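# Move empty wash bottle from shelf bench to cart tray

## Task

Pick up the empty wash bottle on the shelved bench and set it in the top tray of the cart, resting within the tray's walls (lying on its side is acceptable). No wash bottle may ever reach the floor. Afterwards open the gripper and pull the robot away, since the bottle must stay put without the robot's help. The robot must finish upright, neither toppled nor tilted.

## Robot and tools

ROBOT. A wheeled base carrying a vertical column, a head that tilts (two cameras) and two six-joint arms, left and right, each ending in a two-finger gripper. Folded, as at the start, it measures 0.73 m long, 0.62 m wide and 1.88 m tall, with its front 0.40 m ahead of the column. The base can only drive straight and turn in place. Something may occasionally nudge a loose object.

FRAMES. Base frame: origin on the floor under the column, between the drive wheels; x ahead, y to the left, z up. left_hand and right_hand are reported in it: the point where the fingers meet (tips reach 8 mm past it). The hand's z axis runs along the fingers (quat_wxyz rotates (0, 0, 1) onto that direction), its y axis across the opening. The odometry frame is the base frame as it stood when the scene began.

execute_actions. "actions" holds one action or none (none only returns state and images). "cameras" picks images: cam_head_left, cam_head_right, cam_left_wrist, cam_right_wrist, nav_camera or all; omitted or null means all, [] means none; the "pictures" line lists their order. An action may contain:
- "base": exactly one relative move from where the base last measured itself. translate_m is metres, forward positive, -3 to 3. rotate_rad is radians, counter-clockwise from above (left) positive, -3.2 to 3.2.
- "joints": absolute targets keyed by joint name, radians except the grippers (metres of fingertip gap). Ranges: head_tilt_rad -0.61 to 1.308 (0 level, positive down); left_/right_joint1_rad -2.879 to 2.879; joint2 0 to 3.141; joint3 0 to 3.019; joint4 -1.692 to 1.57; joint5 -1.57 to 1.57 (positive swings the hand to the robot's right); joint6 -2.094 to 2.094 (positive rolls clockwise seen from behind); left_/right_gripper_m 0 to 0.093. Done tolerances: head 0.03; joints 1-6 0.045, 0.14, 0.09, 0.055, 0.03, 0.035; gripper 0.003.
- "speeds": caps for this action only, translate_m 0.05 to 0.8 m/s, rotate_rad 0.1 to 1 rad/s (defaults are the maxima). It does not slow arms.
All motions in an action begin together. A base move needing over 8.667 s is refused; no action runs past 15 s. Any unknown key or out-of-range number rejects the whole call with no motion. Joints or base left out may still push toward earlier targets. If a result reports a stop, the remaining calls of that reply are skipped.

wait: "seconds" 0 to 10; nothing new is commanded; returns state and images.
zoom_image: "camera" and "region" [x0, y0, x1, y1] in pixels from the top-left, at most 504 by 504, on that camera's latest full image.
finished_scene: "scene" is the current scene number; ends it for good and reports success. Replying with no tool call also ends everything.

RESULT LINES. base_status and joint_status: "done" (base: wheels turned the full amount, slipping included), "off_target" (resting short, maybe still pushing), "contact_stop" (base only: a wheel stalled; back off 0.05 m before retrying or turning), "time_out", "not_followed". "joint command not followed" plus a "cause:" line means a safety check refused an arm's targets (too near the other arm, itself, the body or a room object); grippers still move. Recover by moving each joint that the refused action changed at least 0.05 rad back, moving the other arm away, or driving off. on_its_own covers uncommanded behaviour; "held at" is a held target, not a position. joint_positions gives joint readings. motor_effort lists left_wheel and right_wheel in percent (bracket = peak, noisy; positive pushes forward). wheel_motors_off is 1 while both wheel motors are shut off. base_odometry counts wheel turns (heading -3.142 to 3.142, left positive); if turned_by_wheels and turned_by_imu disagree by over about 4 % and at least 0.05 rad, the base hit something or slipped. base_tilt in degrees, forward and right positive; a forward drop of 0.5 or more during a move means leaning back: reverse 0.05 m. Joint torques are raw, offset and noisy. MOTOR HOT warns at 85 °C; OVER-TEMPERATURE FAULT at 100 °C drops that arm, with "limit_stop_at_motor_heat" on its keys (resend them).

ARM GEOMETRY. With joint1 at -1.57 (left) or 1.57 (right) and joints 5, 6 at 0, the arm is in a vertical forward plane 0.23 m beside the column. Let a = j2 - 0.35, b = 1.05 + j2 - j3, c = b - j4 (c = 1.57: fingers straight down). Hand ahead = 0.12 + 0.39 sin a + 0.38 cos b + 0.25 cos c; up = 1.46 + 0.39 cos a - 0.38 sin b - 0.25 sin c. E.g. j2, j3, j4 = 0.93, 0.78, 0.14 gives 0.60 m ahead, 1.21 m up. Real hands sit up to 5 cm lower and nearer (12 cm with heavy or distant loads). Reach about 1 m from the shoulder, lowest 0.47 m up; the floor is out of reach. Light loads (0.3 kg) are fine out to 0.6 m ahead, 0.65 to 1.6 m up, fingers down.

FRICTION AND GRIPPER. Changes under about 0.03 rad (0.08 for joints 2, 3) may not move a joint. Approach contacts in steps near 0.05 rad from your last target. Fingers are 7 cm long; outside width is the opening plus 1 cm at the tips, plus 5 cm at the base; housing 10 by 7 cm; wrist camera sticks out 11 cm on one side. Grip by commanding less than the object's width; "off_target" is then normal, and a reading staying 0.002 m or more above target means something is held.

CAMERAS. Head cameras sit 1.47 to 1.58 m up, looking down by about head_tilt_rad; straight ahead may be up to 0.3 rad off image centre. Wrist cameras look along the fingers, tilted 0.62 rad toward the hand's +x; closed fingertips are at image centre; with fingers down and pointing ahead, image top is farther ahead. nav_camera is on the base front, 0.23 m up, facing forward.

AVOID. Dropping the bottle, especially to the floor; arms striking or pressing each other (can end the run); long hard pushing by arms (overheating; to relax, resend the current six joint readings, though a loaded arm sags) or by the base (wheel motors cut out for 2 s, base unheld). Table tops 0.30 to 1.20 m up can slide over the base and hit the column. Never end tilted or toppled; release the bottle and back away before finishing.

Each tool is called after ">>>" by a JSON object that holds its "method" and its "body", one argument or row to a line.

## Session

>>> {"method": "execute_actions", "body": {
  "actions": [
    {"joints":{"head_tilt_rad":0.3}}
  ]
}}

Scene clock: 0.90 s.
Joint torques (N m, as the arm reports them, + toward a larger angle): left_arm=[-0.73 -7.32 -1.   -1.32 -0.03 -0.06] | right_arm=[-0.47 -5.58 -0.88 -1.48  0.09  0.13]
base_odometry: x=+0.000 y=+0.000 heading=+0.000 (m, m, rad; odometry frame)
turned_by_wheels: +0.000 (rad since the last result)
turned_by_imu: +0.000 (rad since the last result)
base_tilt: forward=-0.1 right=+0.2 (deg)
base_status: not commanded
joint_positions: head_tilt_rad=+0.319 left_joint1_rad=-1.566 left_joint2_rad=+0.921 left_joint3_rad=+0.416 left_joint4_rad=-0.912 left_joint5_rad=-0.044 left_joint6_rad=-0.085 left_gripper_m=+0.095 right_joint1_rad=+1.549 right_joint2_rad=+0.877 right_joint3_rad=+0.380 right_joint4_rad=-0.965 right_joint5_rad=+0.048 right_joint6_rad=+0.069 right_gripper_m=+0.095
joint_status: all done
wheel_motors_off: 0
motor_effort: left_wheel=+2(2) right_wheel=+2(3) (%)
left_hand: x=+0.1488 y=+0.2333 z=+1.2434 quat_wxyz=(+0.431, +0.031, -0.901, -0.040) (m; base frame)
right_hand: x=+0.1306 y=-0.2380 z=+1.2613 quat_wxyz=(+0.451, -0.029, -0.891, +0.043) (m; base frame)
pictures: cam_head_left, cam_head_right, cam_left_wrist, cam_right_wrist, nav_camera
Images, in order (width x height): cam_head_left 672x504, cam_head_right 672x504, cam_left_wrist 504x504, cam_right_wrist 504x504, nav_camera 672x504.

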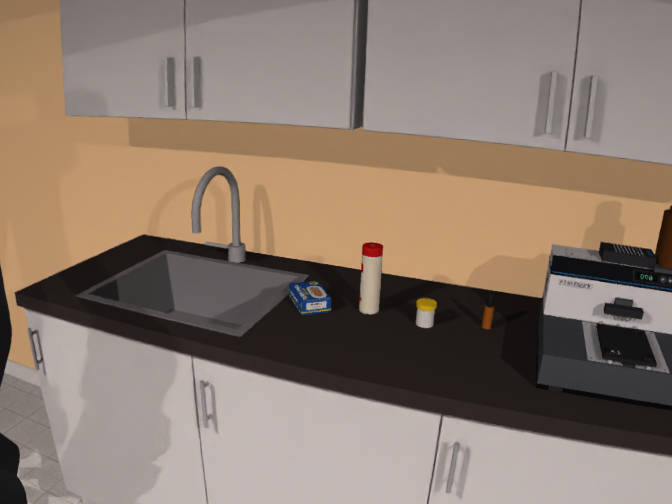

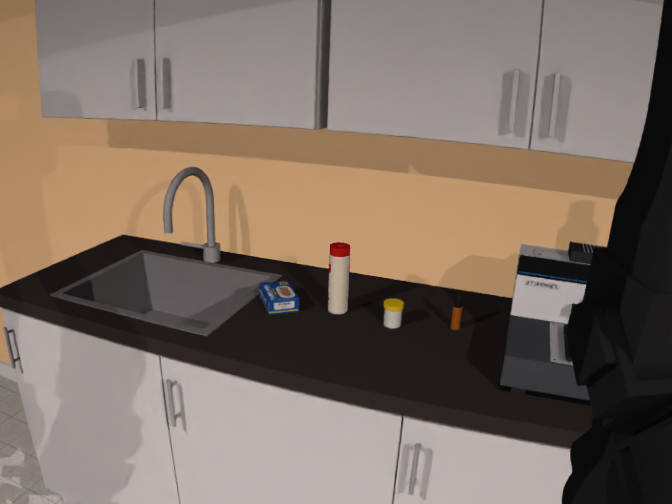

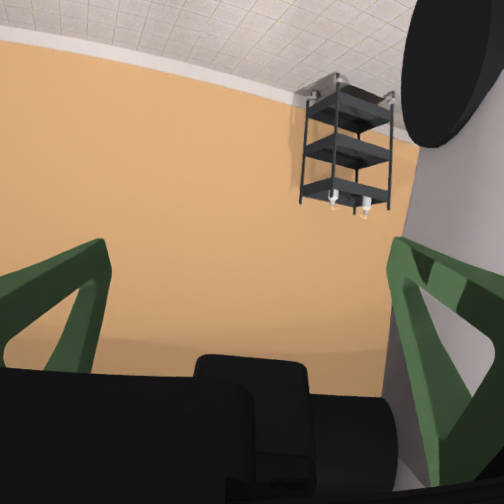

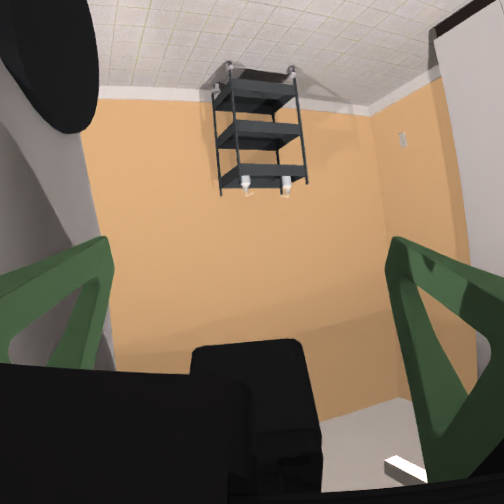

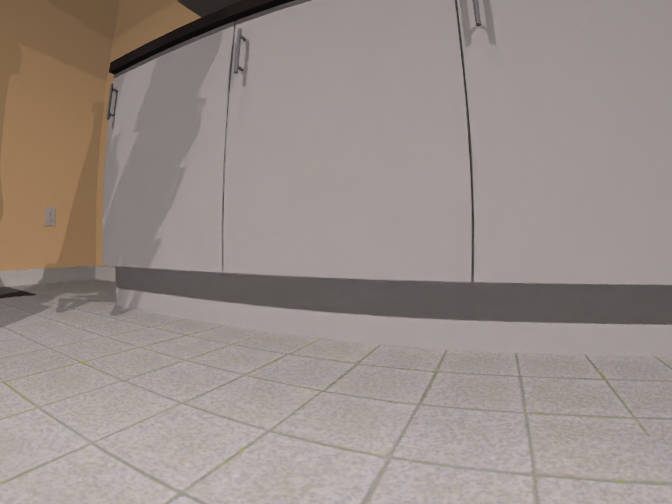

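Cart is directly behind. Bench is likely to the left.

>>> {"method": "execute_actions", "body": {
  "actions": [
    {"base":{"rotate_rad":1.3}}
  ],
  "cameras": ["cam_head_left","cam_head_right","nav_camera"]
}}

Scene clock: 7.90 s.
Joint torques (N m, as the arm reports them, + toward a larger angle): left_arm=[-0.27 -7.66 -1.22 -1.4  -0.02 -0.06] | right_arm=[-0.67 -5.72 -0.95 -1.48  0.09  0.1 ]
base_odometry: x=+0.000 y=+0.000 heading=+1.300 (m, m, rad; odometry frame)
turned_by_wheels: +1.300 (rad since the last result)
turned_by_imu: +1.285 (rad since the last result)
base_tilt: forward=-0.1 right=+0.2 (deg)
base_status: done
joint_positions: head_tilt_rad=+0.319 left_joint1_rad=-1.566 left_joint2_rad=+0.921 left_joint3_rad=+0.416 left_joint4_rad=-0.912 left_joint5_rad=-0.044 left_joint6_rad=-0.085 left_gripper_m=+0.095 right_joint1_rad=+1.549 right_joint2_rad=+0.877 right_joint3_rad=+0.380 right_joint4_rad=-0.965 right_joint5_rad=+0.048 right_joint6_rad=+0.069 right_gripper_m=+0.095
joint_status: not commanded
wheel_motors_off: 0
motor_effort: left_wheel=+0(30) right_wheel=+0(34) (%)
left_hand: x=+0.1488 y=+0.2333 z=+1.2434 quat_wxyz=(+0.431, +0.031, -0.901, -0.040) (m; base frame)
right_hand: x=+0.1306 y=-0.2380 z=+1.2613 quat_wxyz=(+0.451, -0.029, -0.891, +0.043) (m; base frame)
pictures: cam_head_left, cam_head_right, nav_camera
Images, in order (width x height): cam_head_left 672x504, cam_head_right 672x504, nav_camera 672x504.

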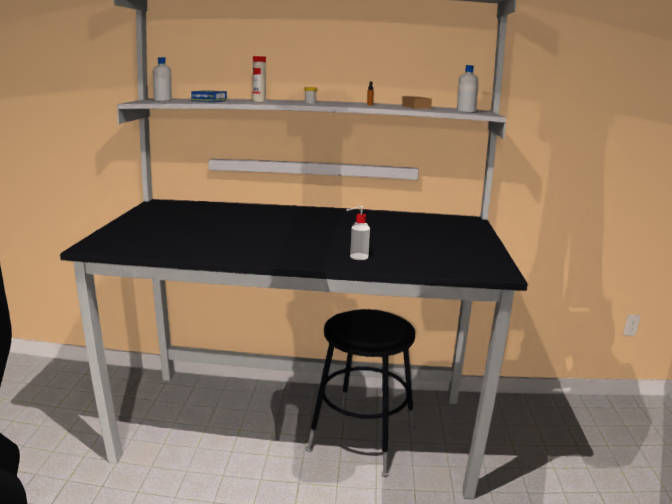

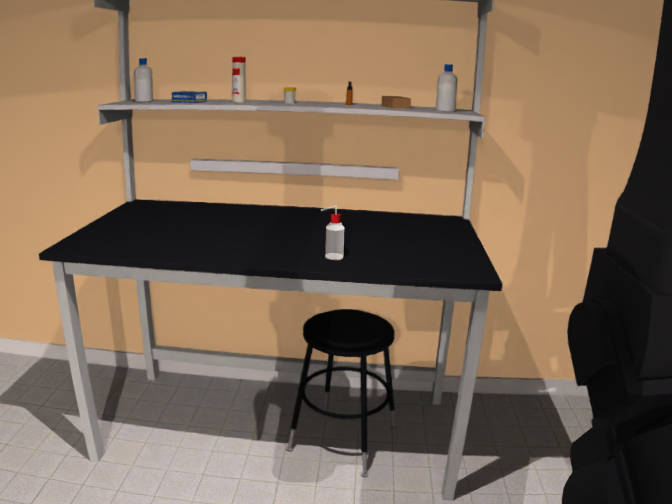

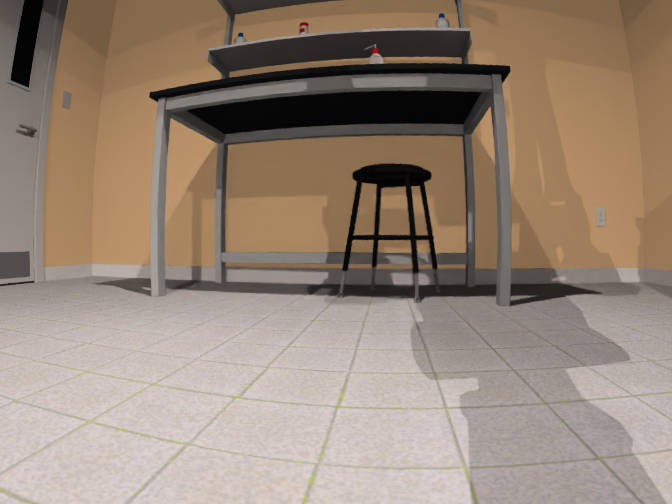

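>>> {"method": "execute_actions", "body": {
  "actions": [
    {"base":{"rotate_rad":0.05},"joints":{"right_joint1_rad":1.57,"right_joint2_rad":1.92,"right_joint3_rad":1.165,"right_joint4_rad":1.43,"right_joint5_rad":0,"right_joint6_rad":0,"head_tilt_rad":0.7}}
  ],
  "cameras": []
}}

>>> {"method": "execute_actions", "body": {
  "actions": [
    {"base":{"translate_m":0.9}}
  ],
  "cameras": ["cam_head_left","cam_right_wrist","nav_camera"]
}}

Scene clock: 23.20 s.
Joint torques (N m, as the arm reports them, + toward a larger angle): left_arm=[-0.65 -7.27 -1.08 -1.44 -0.04 -0.05] | right_arm=[  0.7  -15.18   0.     2.73  -0.06  -0.03]
base_odometry: x=+0.000 y=+0.000 heading=+1.349 (m, m, rad; odometry frame)
turned_by_wheels: +0.050 (rad since the last result)
turned_by_imu: +0.050 (rad since the last result)
base_tilt: forward=-0.1 right=+0.3 (deg)
base_status: done
joint_positions: head_tilt_rad=+0.703 left_joint1_rad=-1.566 left_joint2_rad=+0.921 left_joint3_rad=+0.416 left_joint4_rad=-0.912 left_joint5_rad=-0.044 left_joint6_rad=-0.085 left_gripper_m=+0.095 right_joint1_rad=+1.558 right_joint2_rad=+1.928 right_joint3_rad=+1.163 right_joint4_rad=+1.405 right_joint5_rad=+0.004 right_joint6_rad=+0.011 right_gripper_m=+0.095
joint_status: all done
wheel_motors_off: 0
motor_effort: left_wheel=-1(29) right_wheel=+2(30) (%)
left_hand: x=+0.1488 y=+0.2333 z=+1.2434 quat_wxyz=(+0.431, +0.031, -0.901, -0.040) (m; base frame)
right_hand: x=+0.6432 y=-0.2353 z=+0.9836 quat_wxyz=(-0.550, -0.005, -0.835, +0.005) (m; base frame)
pictures: none
No camera images: the call's "cameras" was empty. Leave "cameras" out to get every camera's image.

Scene clock: 26.20 s.
Joint torques (N m, as the arm reports them, + toward a larger angle): left_arm=[-0.84 -6.39 -1.16 -1.25  0.   -0.09] | right_arm=[  0.54 -15.08  -0.44   2.8   -0.07  -0.02]
base_odometry: x=+0.198 y=+0.878 heading=+1.349 (m, m, rad; odometry frame)
turned_by_wheels: +0.000 (rad since the last result)
turned_by_imu: +0.001 (rad since the last result)
base_tilt: forward=-0.1 right=+0.2 (deg)
base_status: done
joint_positions: head_tilt_rad=+0.703 left_joint1_rad=-1.566 left_joint2_rad=+0.921 left_joint3_rad=+0.418 left_joint4_rad=-0.912 left_joint5_rad=-0.044 left_joint6_rad=-0.085 left_gripper_m=+0.095 right_joint1_rad=+1.558 right_joint2_rad=+1.926 right_joint3_rad=+1.167 right_joint4_rad=+1.405 right_joint5_rad=+0.004 right_joint6_rad=+0.011 right_gripper_m=+0.095
joint_status: not commanded
wheel_motors_off: 0
motor_effort: left_wheel=+0(42) right_wheel=+0(54) (%)
left_hand: x=+0.1500 y=+0.2333 z=+1.2429 quat_wxyz=(+0.430, +0.031, -0.902, -0.040) (m; base frame)
right_hand: x=+0.6457 y=-0.2350 z=+0.9849 quat_wxyz=(-0.552, -0.005, -0.834, +0.005) (m; base frame)
pictures: cam_head_left, cam_right_wrist, nav_camera
Images, in order (width x height): cam_head_left 672x504, cam_right_wrist 504x504, nav_camera 672x504.

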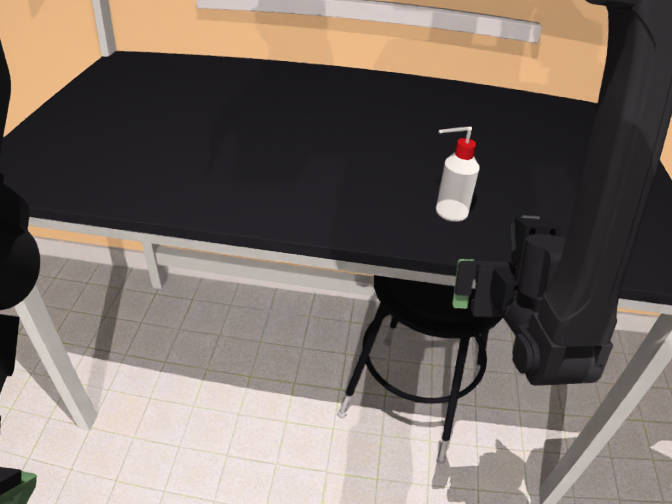

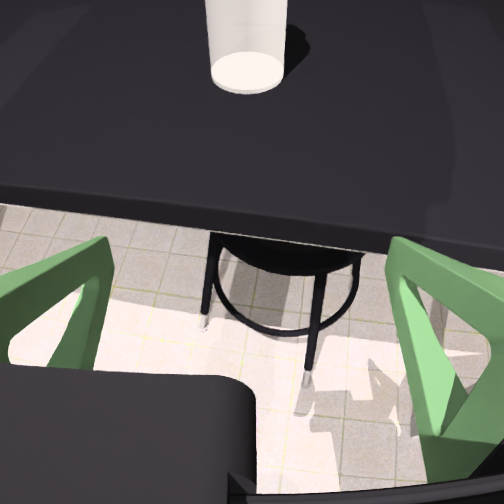

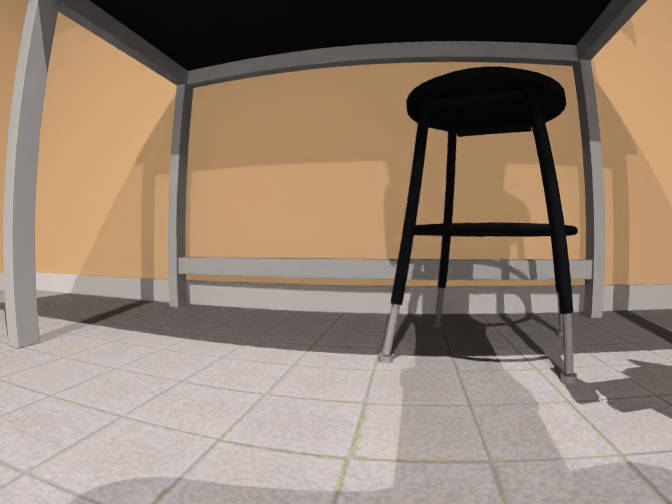

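>>> {"method": "execute_actions", "body": {
  "actions": [
    {"base":{"translate_m":0.15},"speeds":{"translate_m":0.3}}
  ],
  "cameras": ["cam_right_wrist"]
}}

Scene clock: 33.90 s.
Joint torques (N m, as the arm reports them, + toward a larger angle): left_arm=[-0.7  -7.59 -0.98 -1.22 -0.05 -0.08] | right_arm=[  0.37 -14.56  -0.4    2.82  -0.06  -0.04]
base_odometry: x=+0.231 y=+1.024 heading=+1.349 (m, m, rad; odometry frame)
turned_by_wheels: +0.000 (rad since the last result)
turned_by_imu: +0.001 (rad since the last result)
base_tilt: forward=-0.1 right=+0.2 (deg)
base_status: done
joint_positions: head_tilt_rad=+0.704 left_joint1_rad=-1.566 left_joint2_rad=+0.922 left_joint3_rad=+0.418 left_joint4_rad=-0.912 left_joint5_rad=-0.044 left_joint6_rad=-0.085 left_gripper_m=+0.095 right_joint1_rad=+1.558 right_joint2_rad=+1.923 right_joint3_rad=+1.167 right_joint4_rad=+1.405 right_joint5_rad=+0.004 right_joint6_rad=+0.011 right_gripper_m=+0.095
joint_status: not commanded
wheel_motors_off: 0
motor_effort: left_wheel=+0(31) right_wheel=+0(39) (%)
left_hand: x=+0.1497 y=+0.2333 z=+1.2430 quat_wxyz=(+0.430, +0.031, -0.902, -0.040) (m; base frame)
right_hand: x=+0.6473 y=-0.2350 z=+0.9866 quat_wxyz=(-0.553, -0.005, -0.833, +0.005) (m; base frame)
pictures: cam_right_wrist
Images, in order (width x height): cam_right_wrist 504x504.

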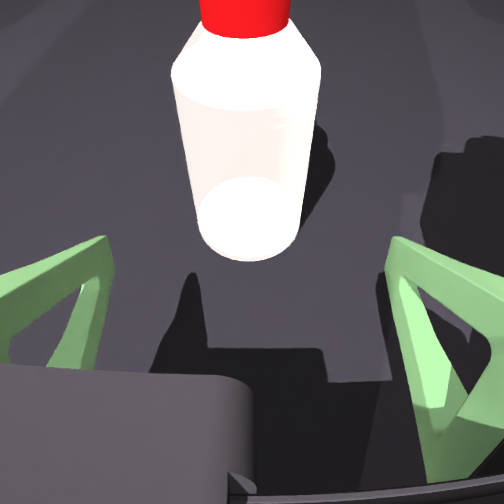

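Same as last time: 0.095 more.

>>> {"method": "execute_actions", "body": {
  "actions": [
    {"base":{"translate_m":0.095},"speeds":{"translate_m":0.15},"joints":{"right_joint4_rad":1.34}}
  ],
  "cameras": []
}}

>>> {"method": "execute_actions", "body": {
  "actions": [
    {"joints":{"right_gripper_m":0.03}}
  ],
  "cameras": ["cam_right_wrist"]
}}

Scene clock: 40.83 s.
Joint torques (N m, as the arm reports them, + toward a larger angle): left_arm=[-0.99 -7.46 -1.25 -1.43 -0.01 -0.06] | right_arm=[  0.31 -15.17  -0.26   1.23  -0.05  -0.03]
base_odometry: x=+0.251 y=+1.117 heading=+1.349 (m, m, rad; odometry frame)
turned_by_wheels: +0.000 (rad since the last result)
turned_by_imu: +0.001 (rad since the last result)
base_tilt: forward=-0.1 right=+0.2 (deg)
base_status: done
joint_positions: head_tilt_rad=+0.704 left_joint1_rad=-1.566 left_joint2_rad=+0.922 left_joint3_rad=+0.418 left_joint4_rad=-0.912 left_joint5_rad=-0.044 left_joint6_rad=-0.085 left_gripper_m=+0.095 right_joint1_rad=+1.558 right_joint2_rad=+1.923 right_joint3_rad=+1.166 right_joint4_rad=+1.356 right_joint5_rad=+0.004 right_joint6_rad=+0.011 right_gripper_m=+0.095
joint_status: all done
wheel_motors_off: 0
motor_effort: left_wheel=-1(30) right_wheel=+0(37) (%)
left_hand: x=+0.1495 y=+0.2333 z=+1.2431 quat_wxyz=(+0.430, +0.031, -0.901, -0.040) (m; base frame)
right_hand: x=+0.6418 y=-0.2351 z=+0.9755 quat_wxyz=(-0.532, -0.006, -0.847, +0.005) (m; base frame)
pictures: none
No camera images: the call's "cameras" was empty. Leave "cameras" out to get every camera's image.

Scene clock: 41.47 s.
Joint torques (N m, as the arm reports them, + toward a larger angle): left_arm=[-0.46 -7.43 -1.12 -1.38 -0.06 -0.08] | right_arm=[  0.44 -15.23  -0.15   1.2   -0.05  -0.03]
base_odometry: x=+0.251 y=+1.117 heading=+1.349 (m, m, rad; odometry frame)
turned_by_wheels: +0.000 (rad since the last result)
turned_by_imu: +0.000 (rad since the last result)
base_tilt: forward=-0.1 right=+0.2 (deg)
base_status: not commanded
joint_positions: head_tilt_rad=+0.704 left_joint1_rad=-1.566 left_joint2_rad=+0.922 left_joint3_rad=+0.418 left_joint4_rad=-0.912 left_joint5_rad=-0.044 left_joint6_rad=-0.085 left_gripper_m=+0.095 right_joint1_rad=+1.558 right_joint2_rad=+1.923 right_joint3_rad=+1.166 right_joint4_rad=+1.356 right_joint5_rad=+0.004 right_joint6_rad=+0.011 right_gripper_m=+0.055
joint_status: right_gripper_m off_target (ended at +0.055, target +0.030)
wheel_motors_off: 0
motor_effort: left_wheel=+0(0) right_wheel=+0(0) (%)
left_hand: x=+0.1495 y=+0.2333 z=+1.2431 quat_wxyz=(+0.430, +0.031, -0.901, -0.040) (m; base frame)
right_hand: x=+0.6418 y=-0.2350 z=+0.9755 quat_wxyz=(-0.532, -0.005, -0.847, +0.005) (m; base frame)
pictures: cam_right_wrist
Images, in order (width x height): cam_right_wrist 504x504.

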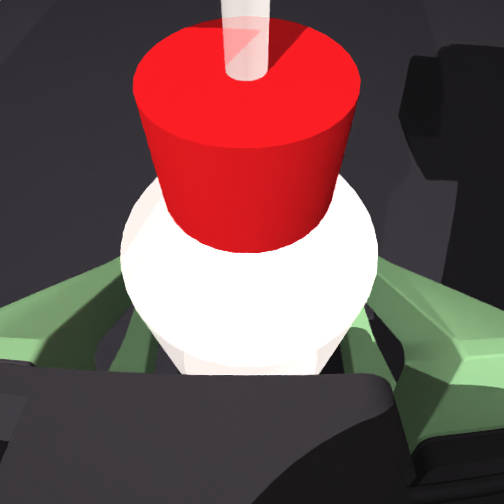

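>>> {"method": "execute_actions", "body": {
  "actions": [
    {"joints":{"right_joint2_rad":1.7,"right_joint4_rad":1.15}}
  ],
  "cameras": []
}}

>>> {"method": "execute_actions", "body": {
  "actions": [
    {"base":{"translate_m":-0.35}}
  ],
  "cameras": []
}}

>>> {"method": "execute_actions", "body": {
  "actions": [
    {"base":{"rotate_rad":2.15},"joints":{"head_tilt_rad":0.4}}
  ],
  "cameras": ["cam_head_left"]
}}

Scene clock: 51.43 s.
Joint torques (N m, as the arm reports them, + toward a larger angle): left_arm=[-0.86 -7.24 -1.16 -1.39 -0.02 -0.1 ] | right_arm=[  0.49 -15.77   1.92   1.17  -0.02  -0.04]
base_odometry: x=+0.251 y=+1.117 heading=+1.349 (m, m, rad; odometry frame)
turned_by_wheels: +0.000 (rad since the last result)
turned_by_imu: +0.001 (rad since the last result)
base_tilt: forward=-0.1 right=+0.2 (deg)
base_status: not commanded
joint_positions: head_tilt_rad=+0.704 left_joint1_rad=-1.566 left_joint2_rad=+0.922 left_joint3_rad=+0.418 left_joint4_rad=-0.912 left_joint5_rad=-0.044 left_joint6_rad=-0.085 left_gripper_m=+0.095 right_joint1_rad=+1.558 right_joint2_rad=+1.689 right_joint3_rad=+1.167 right_joint4_rad=+1.165 right_joint5_rad=+0.004 right_joint6_rad=+0.011 right_gripper_m=+0.055
joint_status: all done
wheel_motors_off: 0
motor_effort: left_wheel=+0(1) right_wheel=+0(1) (%)
left_hand: x=+0.1495 y=+0.2333 z=+1.2431 quat_wxyz=(+0.430, +0.031, -0.901, -0.040) (m; base frame)
right_hand: x=+0.7255 y=-0.2346 z=+1.0645 quat_wxyz=(-0.551, -0.005, -0.834, +0.005) (m; base frame)
pictures: none
No camera images: the call's "cameras" was empty. Leave "cameras" out to get every camera's image.

Scene clock: 53.57 s.
Joint torques (N m, as the arm reports them, + toward a larger angle): left_arm=[-0.78 -6.81 -0.84 -1.38 -0.02 -0.07] | right_arm=[  0.61 -15.94   2.58   1.24  -0.03  -0.03]
base_odometry: x=+0.175 y=+0.776 heading=+1.349 (m, m, rad; odometry frame)
turned_by_wheels: +0.000 (rad since the last result)
turned_by_imu: +0.000 (rad since the last result)
base_tilt: forward=-0.1 right=+0.2 (deg)
base_status: done
joint_positions: head_tilt_rad=+0.704 left_joint1_rad=-1.566 left_joint2_rad=+0.921 left_joint3_rad=+0.414 left_joint4_rad=-0.912 left_joint5_rad=-0.044 left_joint6_rad=-0.085 left_gripper_m=+0.095 right_joint1_rad=+1.558 right_joint2_rad=+1.692 right_joint3_rad=+1.160 right_joint4_rad=+1.165 right_joint5_rad=+0.004 right_joint6_rad=+0.011 right_gripper_m=+0.055
joint_status: not commanded
wheel_motors_off: 0
motor_effort: left_wheel=+0(28) right_wheel=+0(37) (%)
left_hand: x=+0.1477 y=+0.2333 z=+1.2438 quat_wxyz=(+0.431, +0.031, -0.901, -0.040) (m; base frame)
right_hand: x=+0.7209 y=-0.2346 z=+1.0609 quat_wxyz=(-0.547, -0.005, -0.837, +0.005) (m; base frame)
pictures: none
No camera images: the call's "cameras" was empty. Leave "cameras" out to get every camera's image.

Scene clock: 57.03 s.
Joint torques (N m, as the arm reports them, + toward a larger angle): left_arm=[-0.56 -6.7  -0.99 -1.39 -0.02 -0.08] | right_arm=[  0.   -15.99   2.51   1.2   -0.04  -0.02]
base_odometry: x=+0.175 y=+0.776 heading=-2.784 (m, m, rad; odometry frame)
turned_by_wheels: +2.150 (rad since the last result)
turned_by_imu: +2.127 (rad since the last result)
base_tilt: forward=-0.1 right=+0.2 (deg)
base_status: done
joint_positions: head_tilt_rad=+0.419 left_joint1_rad=-1.566 left_joint2_rad=+0.921 left_joint3_rad=+0.416 left_joint4_rad=-0.912 left_joint5_rad=-0.044 left_joint6_rad=-0.085 left_gripper_m=+0.095 right_joint1_rad=+1.564 right_joint2_rad=+1.692 right_joint3_rad=+1.160 right_joint4_rad=+1.165 right_joint5_rad=+0.004 right_joint6_rad=+0.011 right_gripper_m=+0.055
joint_status: all done
wheel_motors_off: 0
motor_effort: left_wheel=+0(40) right_wheel=+0(42) (%)
left_hand: x=+0.1487 y=+0.2333 z=+1.2434 quat_wxyz=(+0.431, +0.031, -0.901, -0.040) (m; base frame)
right_hand: x=+0.7209 y=-0.2305 z=+1.0609 quat_wxyz=(-0.547, -0.005, -0.837, +0.002) (m; base frame)
pictures: cam_head_left
Images, in order (width x height): cam_head_left 672x504.

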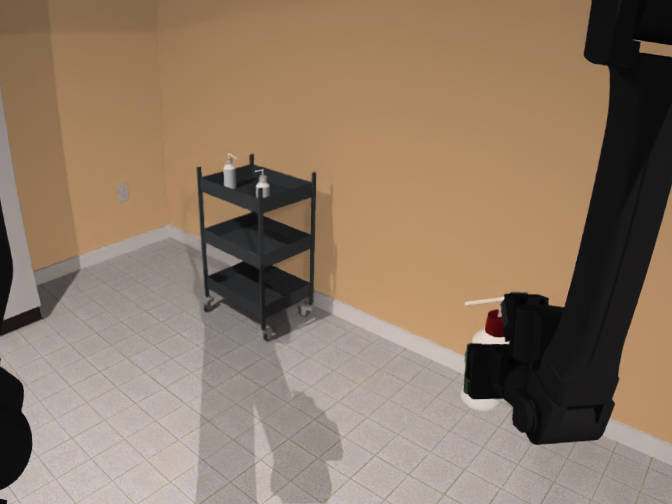

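>>> {"method": "execute_actions", "body": {
  "actions": [
    {"base":{"rotate_rad":0.13}}
  ],
  "cameras": []
}}

>>> {"method": "execute_actions", "body": {
  "actions": [
    {"base":{"translate_m":1.5},"joints":{"head_tilt_rad":0.85}}
  ],
  "cameras": ["cam_head_left"]
}}

Scene clock: 69.00 s.
Joint torques (N m, as the arm reports them, + toward a larger angle): left_arm=[-0.44 -7.34 -1.15 -1.37 -0.04 -0.06] | right_arm=[ -0.27 -16.25   2.44   1.23  -0.03   0.  ]
base_odometry: x=+0.175 y=+0.776 heading=-2.655 (m, m, rad; odometry frame)
turned_by_wheels: +0.130 (rad since the last result)
turned_by_imu: +0.129 (rad since the last result)
base_tilt: forward=-0.1 right=+0.2 (deg)
base_status: done
joint_positions: head_tilt_rad=+0.419 left_joint1_rad=-1.566 left_joint2_rad=+0.921 left_joint3_rad=+0.415 left_joint4_rad=-0.912 left_joint5_rad=-0.044 left_joint6_rad=-0.085 left_gripper_m=+0.095 right_joint1_rad=+1.566 right_joint2_rad=+1.692 right_joint3_rad=+1.160 right_joint4_rad=+1.165 right_joint5_rad=+0.003 right_joint6_rad=+0.011 right_gripper_m=+0.055
joint_status: not commanded
wheel_motors_off: 0
motor_effort: left_wheel=+0(24) right_wheel=+0(31) (%)
left_hand: x=+0.1485 y=+0.2333 z=+1.2435 quat_wxyz=(+0.431, +0.031, -0.901, -0.040) (m; base frame)
right_hand: x=+0.7209 y=-0.2289 z=+1.0609 quat_wxyz=(-0.547, -0.005, -0.837, +0.001) (m; base frame)
pictures: none
No camera images: the call's "cameras" was empty. Leave "cameras" out to get every camera's image.

Scene clock: 72.80 s.
Joint torques (N m, as the arm reports them, + toward a larger angle): left_arm=[-0.68 -8.28 -1.13 -1.42 -0.04 -0.07] | right_arm=[ -0.46 -15.91   2.47   1.18  -0.02  -0.02]
base_odometry: x=-1.151 y=+0.074 heading=-2.654 (m, m, rad; odometry frame)
turned_by_wheels: +0.000 (rad since the last result)
turned_by_imu: +0.002 (rad since the last result)
base_tilt: forward=-0.1 right=+0.2 (deg)
base_status: done
joint_positions: head_tilt_rad=+0.852 left_joint1_rad=-1.566 left_joint2_rad=+0.921 left_joint3_rad=+0.417 left_joint4_rad=-0.912 left_joint5_rad=-0.044 left_joint6_rad=-0.085 left_gripper_m=+0.095 right_joint1_rad=+1.566 right_joint2_rad=+1.693 right_joint3_rad=+1.161 right_joint4_rad=+1.165 right_joint5_rad=+0.003 right_joint6_rad=+0.011 right_gripper_m=+0.055
joint_status: all done
wheel_motors_off: 0
motor_effort: left_wheel=+0(44) right_wheel=+0(52) (%)
left_hand: x=+0.1495 y=+0.2333 z=+1.2432 quat_wxyz=(+0.430, +0.031, -0.902, -0.040) (m; base frame)
right_hand: x=+0.7206 y=-0.2289 z=+1.0603 quat_wxyz=(-0.546, -0.005, -0.838, +0.001) (m; base frame)
pictures: cam_head_left
Images, in order (width x height): cam_head_left 672x504.

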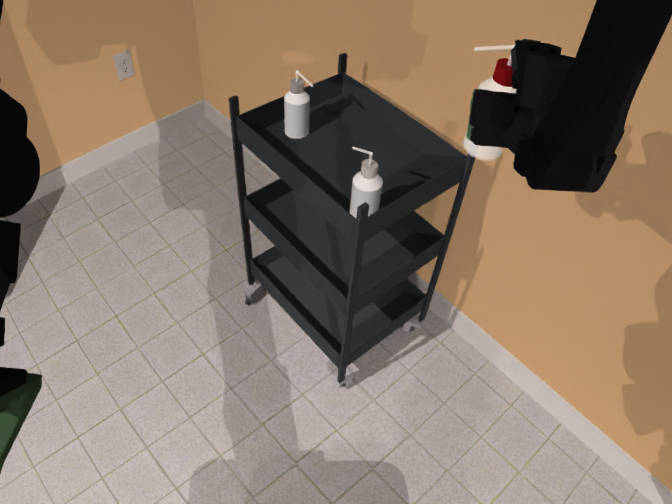

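>>> {"method": "execute_actions", "body": {
  "actions": [
    {"base":{"rotate_rad":0.08},"joints":{"right_joint2_rad":1.76,"right_joint3_rad":1.63,"right_joint4_rad":0.68}}
  ],
  "cameras": []
}}

>>> {"method": "execute_actions", "body": {
  "actions": [
    {"base":{"translate_m":0.22},"joints":{"head_tilt_rad":0.95}}
  ],
  "cameras": []
}}

>>> {"method": "execute_actions", "body": {
  "actions": [
    {"joints":{"right_joint2_rad":2.19,"right_joint3_rad":2.04}}
  ],
  "cameras": ["cam_head_left","cam_right_wrist"]
}}

Scene clock: 88.20 s.
Joint torques (N m, as the arm reports them, + toward a larger angle): left_arm=[-0.96 -7.53 -1.   -1.36 -0.07 -0.08] | right_arm=[ -0.03 -20.59   6.71   1.14  -0.01  -0.03]
base_odometry: x=-1.151 y=+0.074 heading=-2.576 (m, m, rad; odometry frame)
turned_by_wheels: +0.079 (rad since the last result)
turned_by_imu: +0.078 (rad since the last result)
base_tilt: forward=-0.1 right=+0.2 (deg)
base_status: done
joint_positions: head_tilt_rad=+0.852 left_joint1_rad=-1.566 left_joint2_rad=+0.921 left_joint3_rad=+0.417 left_joint4_rad=-0.912 left_joint5_rad=-0.044 left_joint6_rad=-0.085 left_gripper_m=+0.095 right_joint1_rad=+1.568 right_joint2_rad=+1.757 right_joint3_rad=+1.619 right_joint4_rad=+0.697 right_joint5_rad=+0.003 right_joint6_rad=+0.011 right_gripper_m=+0.055
joint_status: all done
wheel_motors_off: 0
motor_effort: left_wheel=-2(36) right_wheel=+1(43) (%)
left_hand: x=+0.1495 y=+0.2333 z=+1.2432 quat_wxyz=(+0.430, +0.031, -0.902, -0.040) (m; base frame)
right_hand: x=+0.8647 y=-0.2278 z=+1.0480 quat_wxyz=(-0.515, -0.005, -0.857, +0.000) (m; base frame)
pictures: none
No camera images: the call's "cameras" was empty. Leave "cameras" out to get every camera's image.

Scene clock: 90.00 s.
Joint torques (N m, as the arm reports them, + toward a larger angle): left_arm=[-0.57 -6.86 -1.21 -1.31 -0.03 -0.09] | right_arm=[ -0.41 -20.97   6.69   1.06  -0.03   0.01]
base_odometry: x=-1.337 y=-0.044 heading=-2.575 (m, m, rad; odometry frame)
turned_by_wheels: +0.001 (rad since the last result)
turned_by_imu: +0.001 (rad since the last result)
base_tilt: forward=+0.0 right=+0.2 (deg)
base_status: done
joint_positions: head_tilt_rad=+0.951 left_joint1_rad=-1.566 left_joint2_rad=+0.921 left_joint3_rad=+0.418 left_joint4_rad=-0.912 left_joint5_rad=-0.044 left_joint6_rad=-0.085 left_gripper_m=+0.095 right_joint1_rad=+1.568 right_joint2_rad=+1.757 right_joint3_rad=+1.620 right_joint4_rad=+0.697 right_joint5_rad=+0.003 right_joint6_rad=+0.011 right_gripper_m=+0.055
joint_status: all done
wheel_motors_off: 0
motor_effort: left_wheel=+0(51) right_wheel=-1(44) (%)
left_hand: x=+0.1499 y=+0.2333 z=+1.2430 quat_wxyz=(+0.430, +0.031, -0.902, -0.040) (m; base frame)
right_hand: x=+0.8649 y=-0.2278 z=+1.0482 quat_wxyz=(-0.515, -0.005, -0.857, +0.000) (m; base frame)
pictures: none
No camera images: the call's "cameras" was empty. Leave "cameras" out to get every camera's image.

Scene clock: 91.60 s.
Joint torques (N m, as the arm reports them, + toward a larger angle): left_arm=[-0.84 -7.54 -1.1  -1.32 -0.06 -0.07] | right_arm=[ -0.37 -20.69   7.46   1.39  -0.04  -0.04]
base_odometry: x=-1.337 y=-0.044 heading=-2.575 (m, m, rad; odometry frame)
turned_by_wheels: +0.000 (rad since the last result)
turned_by_imu: +0.000 (rad since the last result)
base_tilt: forward=-0.1 right=+0.2 (deg)
base_status: not commanded
joint_positions: head_tilt_rad=+0.951 left_joint1_rad=-1.566 left_joint2_rad=+0.921 left_joint3_rad=+0.418 left_joint4_rad=-0.912 left_joint5_rad=-0.044 left_joint6_rad=-0.085 left_gripper_m=+0.095 right_joint1_rad=+1.568 right_joint2_rad=+2.202 right_joint3_rad=+2.017 right_joint4_rad=+0.688 right_joint5_rad=+0.003 right_joint6_rad=+0.011 right_gripper_m=+0.055
joint_status: all done
wheel_motors_off: 0
motor_effort: left_wheel=+1(1) right_wheel=-2(2) (%)
left_hand: x=+0.1499 y=+0.2333 z=+1.2430 quat_wxyz=(+0.430, +0.031, -0.902, -0.040) (m; base frame)
right_hand: x=+0.8306 y=-0.2282 z=+0.8605 quat_wxyz=(-0.491, -0.005, -0.871, +0.000) (m; base frame)
pictures: cam_head_left, cam_right_wrist
Images, in order (width x height): cam_head_left 672x504, cam_right_wrist 504x504.

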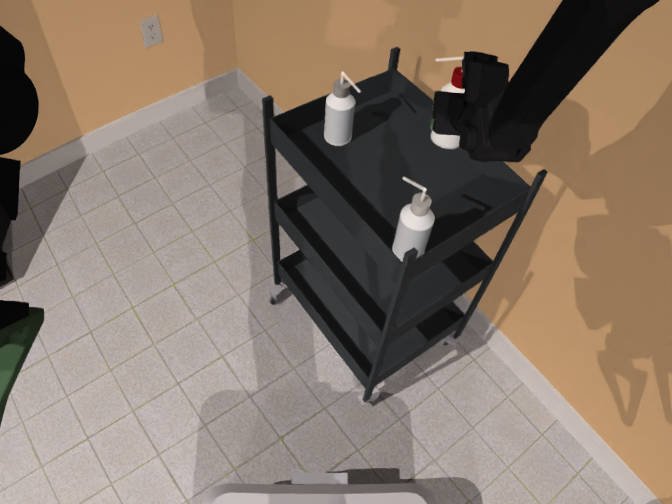

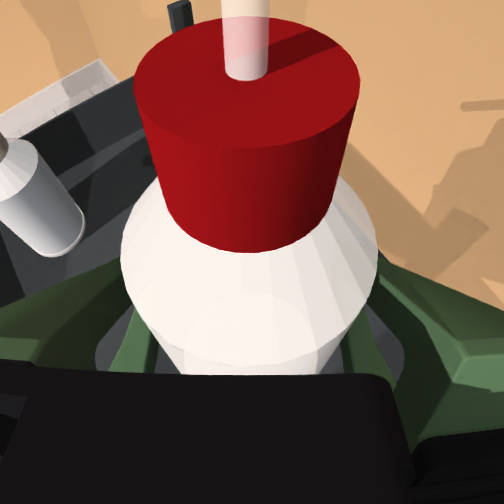

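>>> {"method": "execute_actions", "body": {
  "actions": [
    {"base":{"rotate_rad":0.06},"joints":{"right_joint2_rad":2.37,"right_joint3_rad":2.2}}
  ],
  "cameras": ["cam_head_left","cam_right_wrist"]
}}

Scene clock: 102.60 s.
Joint torques (N m, as the arm reports them, + toward a larger angle): left_arm=[-0.74 -7.08 -1.18 -1.31 -0.03 -0.08] | right_arm=[ -0.52 -20.27   6.46   1.4   -0.03  -0.05]
base_odometry: x=-1.337 y=-0.044 heading=-2.516 (m, m, rad; odometry frame)
turned_by_wheels: +0.059 (rad since the last result)
turned_by_imu: +0.058 (rad since the last result)
base_tilt: forward=-0.1 right=+0.3 (deg)
base_status: done
joint_positions: head_tilt_rad=+0.951 left_joint1_rad=-1.566 left_joint2_rad=+0.921 left_joint3_rad=+0.418 left_joint4_rad=-0.912 left_joint5_rad=-0.044 left_joint6_rad=-0.085 left_gripper_m=+0.095 right_joint1_rad=+1.574 right_joint2_rad=+2.382 right_joint3_rad=+2.186 right_joint4_rad=+0.688 right_joint5_rad=+0.003 right_joint6_rad=+0.011 right_gripper_m=+0.055
joint_status: all done
wheel_motors_off: 0
motor_effort: left_wheel=-1(38) right_wheel=+1(44) (%)
left_hand: x=+0.1497 y=+0.2333 z=+1.2431 quat_wxyz=(+0.430, +0.031, -0.902, -0.040) (m; base frame)
right_hand: x=+0.7998 y=-0.2226 z=+0.7924 quat_wxyz=(-0.486, -0.005, -0.874, -0.003) (m; base frame)
pictures: cam_head_left, cam_right_wrist
Images, in order (width x height): cam_head_left 672x504, cam_right_wrist 504x504.

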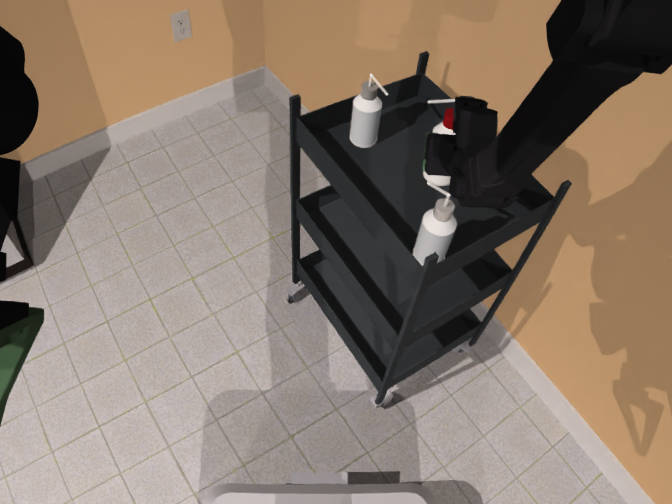

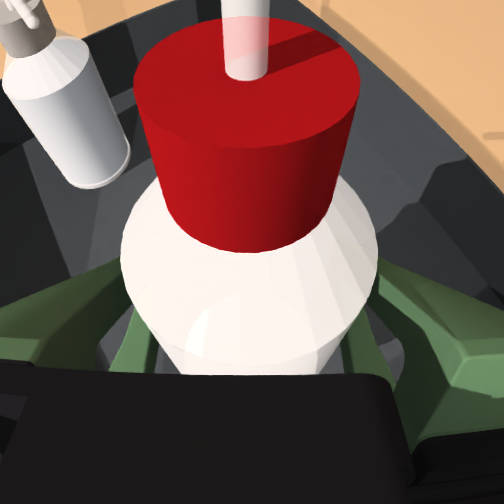

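>>> {"method": "execute_actions", "body": {
  "actions": [
    {"joints":{"right_joint2_rad":2.46,"right_joint3_rad":2.28}}
  ],
  "cameras": []
}}

>>> {"method": "execute_actions", "body": {
  "actions": [
    {"joints":{"right_gripper_m":0.093}}
  ],
  "cameras": []
}}

>>> {"method": "execute_actions", "body": {
  "actions": [
    {"joints":{"right_joint2_rad":1.76,"right_joint3_rad":1.63}}
  ],
  "cameras": []
}}

>>> {"method": "execute_actions", "body": {
  "actions": [
    {"base":{"translate_m":-0.3},"joints":{"right_joint2_rad":0.92,"right_joint3_rad":0.4,"right_joint4_rad":-0.98}}
  ],
  "cameras": ["cam_head_left"]
}}

Scene clock: 114.00 s.
Joint torques (N m, as the arm reports them, + toward a larger angle): left_arm=[-0.49 -7.22 -1.2  -1.24 -0.02 -0.05] | right_arm=[ -0.36 -17.95   6.83   1.47  -0.03  -0.03]
base_odometry: x=-1.337 y=-0.044 heading=-2.516 (m, m, rad; odometry frame)
turned_by_wheels: +0.000 (rad since the last result)
turned_by_imu: +0.001 (rad since the last result)
base_tilt: forward=-0.2 right=+0.2 (deg)
base_status: not commanded
joint_positions: head_tilt_rad=+0.951 left_joint1_rad=-1.566 left_joint2_rad=+0.921 left_joint3_rad=+0.418 left_joint4_rad=-0.912 left_joint5_rad=-0.044 left_joint6_rad=-0.085 left_gripper_m=+0.095 right_joint1_rad=+1.574 right_joint2_rad=+2.454 right_joint3_rad=+2.262 right_joint4_rad=+0.688 right_joint5_rad=+0.003 right_joint6_rad=+0.011 right_gripper_m=+0.055
joint_status: all done
wheel_motors_off: 0
motor_effort: left_wheel=-2(1) right_wheel=+1(1) (%)
left_hand: x=+0.1497 y=+0.2333 z=+1.2431 quat_wxyz=(+0.430, +0.031, -0.902, -0.040) (m; base frame)
right_hand: x=+0.7881 y=-0.2225 z=+0.7691 quat_wxyz=(-0.488, -0.005, -0.873, -0.003) (m; base frame)
pictures: none
No camera images: the call's "cameras" was empty. Leave "cameras" out to get every camera's image.

Scene clock: 114.63 s.
Joint torques (N m, as the arm reports them, + toward a larger angle): left_arm=[-0.85 -7.47 -1.19 -1.51 -0.03 -0.05] | right_arm=[ -0.6  -17.84   6.92   1.44  -0.04  -0.04]
base_odometry: x=-1.337 y=-0.044 heading=-2.516 (m, m, rad; odometry frame)
turned_by_wheels: +0.000 (rad since the last result)
turned_by_imu: +0.000 (rad since the last result)
base_tilt: forward=-0.2 right=+0.2 (deg)
base_status: not commanded
joint_positions: head_tilt_rad=+0.951 left_joint1_rad=-1.566 left_joint2_rad=+0.921 left_joint3_rad=+0.418 left_joint4_rad=-0.912 left_joint5_rad=-0.044 left_joint6_rad=-0.085 left_gripper_m=+0.095 right_joint1_rad=+1.574 right_joint2_rad=+2.454 right_joint3_rad=+2.262 right_joint4_rad=+0.688 right_joint5_rad=+0.003 right_joint6_rad=+0.011 right_gripper_m=+0.093
joint_status: all done
wheel_motors_off: 0
motor_effort: left_wheel=-2(1) right_wheel=+1(1) (%)
left_hand: x=+0.1497 y=+0.2333 z=+1.2431 quat_wxyz=(+0.430, +0.031, -0.902, -0.040) (m; base frame)
right_hand: x=+0.7881 y=-0.2225 z=+0.7691 quat_wxyz=(-0.488, -0.005, -0.873, -0.003) (m; base frame)
pictures: none
No camera images: the call's "cameras" was empty. Leave "cameras" out to get every camera's image.

Scene clock: 116.50 s.
Joint torques (N m, as the arm reports them, + toward a larger angle): left_arm=[-0.65 -7.21 -1.19 -1.28 -0.02 -0.06] | right_arm=[ -1.02 -21.01   6.17   1.43  -0.03  -0.04]
base_odometry: x=-1.337 y=-0.044 heading=-2.516 (m, m, rad; odometry frame)
turned_by_wheels: +0.000 (rad since the last result)
turned_by_imu: +0.000 (rad since the last result)
base_tilt: forward=-0.1 right=+0.2 (deg)
base_status: not commanded
joint_positions: head_tilt_rad=+0.951 left_joint1_rad=-1.566 left_joint2_rad=+0.921 left_joint3_rad=+0.418 left_joint4_rad=-0.912 left_joint5_rad=-0.044 left_joint6_rad=-0.085 left_gripper_m=+0.095 right_joint1_rad=+1.574 right_joint2_rad=+1.761 right_joint3_rad=+1.626 right_joint4_rad=+0.688 right_joint5_rad=+0.003 right_joint6_rad=+0.011 right_gripper_m=+0.093
joint_status: all done
wheel_motors_off: 0
motor_effort: left_wheel=-2(2) right_wheel=+2(2) (%)
left_hand: x=+0.1497 y=+0.2333 z=+1.2431 quat_wxyz=(+0.430, +0.031, -0.902, -0.040) (m; base frame)
right_hand: x=+0.8650 y=-0.2233 z=+1.0455 quat_wxyz=(-0.512, -0.005, -0.859, -0.003) (m; base frame)
pictures: none
No camera images: the call's "cameras" was empty. Leave "cameras" out to get every camera's image.

Scene clock: 118.50 s.
Joint torques (N m, as the arm reports them, + toward a larger angle): left_arm=[-0.74 -7.56 -0.95 -1.43 -0.02 -0.06] | right_arm=[-0.73 -5.94 -0.76 -2.14 -0.03 -0.03]
base_odometry: x=-1.094 y=+0.131 heading=-2.515 (m, m, rad; odometry frame)
turned_by_wheels: +0.001 (rad since the last result)
turned_by_imu: +0.001 (rad since the last result)
base_tilt: forward=+0.0 right=+0.2 (deg)
base_status: done
joint_positions: head_tilt_rad=+0.952 left_joint1_rad=-1.566 left_joint2_rad=+0.921 left_joint3_rad=+0.413 left_joint4_rad=-0.912 left_joint5_rad=-0.044 left_joint6_rad=-0.085 left_gripper_m=+0.095 right_joint1_rad=+1.574 right_joint2_rad=+0.926 right_joint3_rad=+0.396 right_joint4_rad=-0.961 right_joint5_rad=+0.003 right_joint6_rad=+0.011 right_gripper_m=+0.093
joint_status: all done
wheel_motors_off: 0
motor_effort: left_wheel=+0(57) right_wheel=-1(50) (%)
left_hand: x=+0.1473 y=+0.2333 z=+1.2439 quat_wxyz=(+0.432, +0.031, -0.901, -0.040) (m; base frame)
right_hand: x=+0.1300 y=-0.2253 z=+1.2567 quat_wxyz=(+0.465, -0.002, -0.885, +0.003) (m; base frame)
pictures: cam_head_left
Images, in order (width x height): cam_head_left 672x504.

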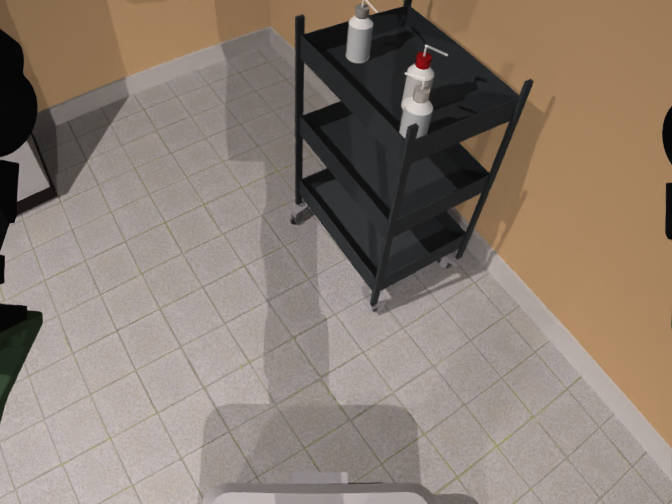

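Standing upright in the tray.

>>> {"method": "finished_scene", "body": {
  "scene": 2
}}

The scene is finished: the task was done.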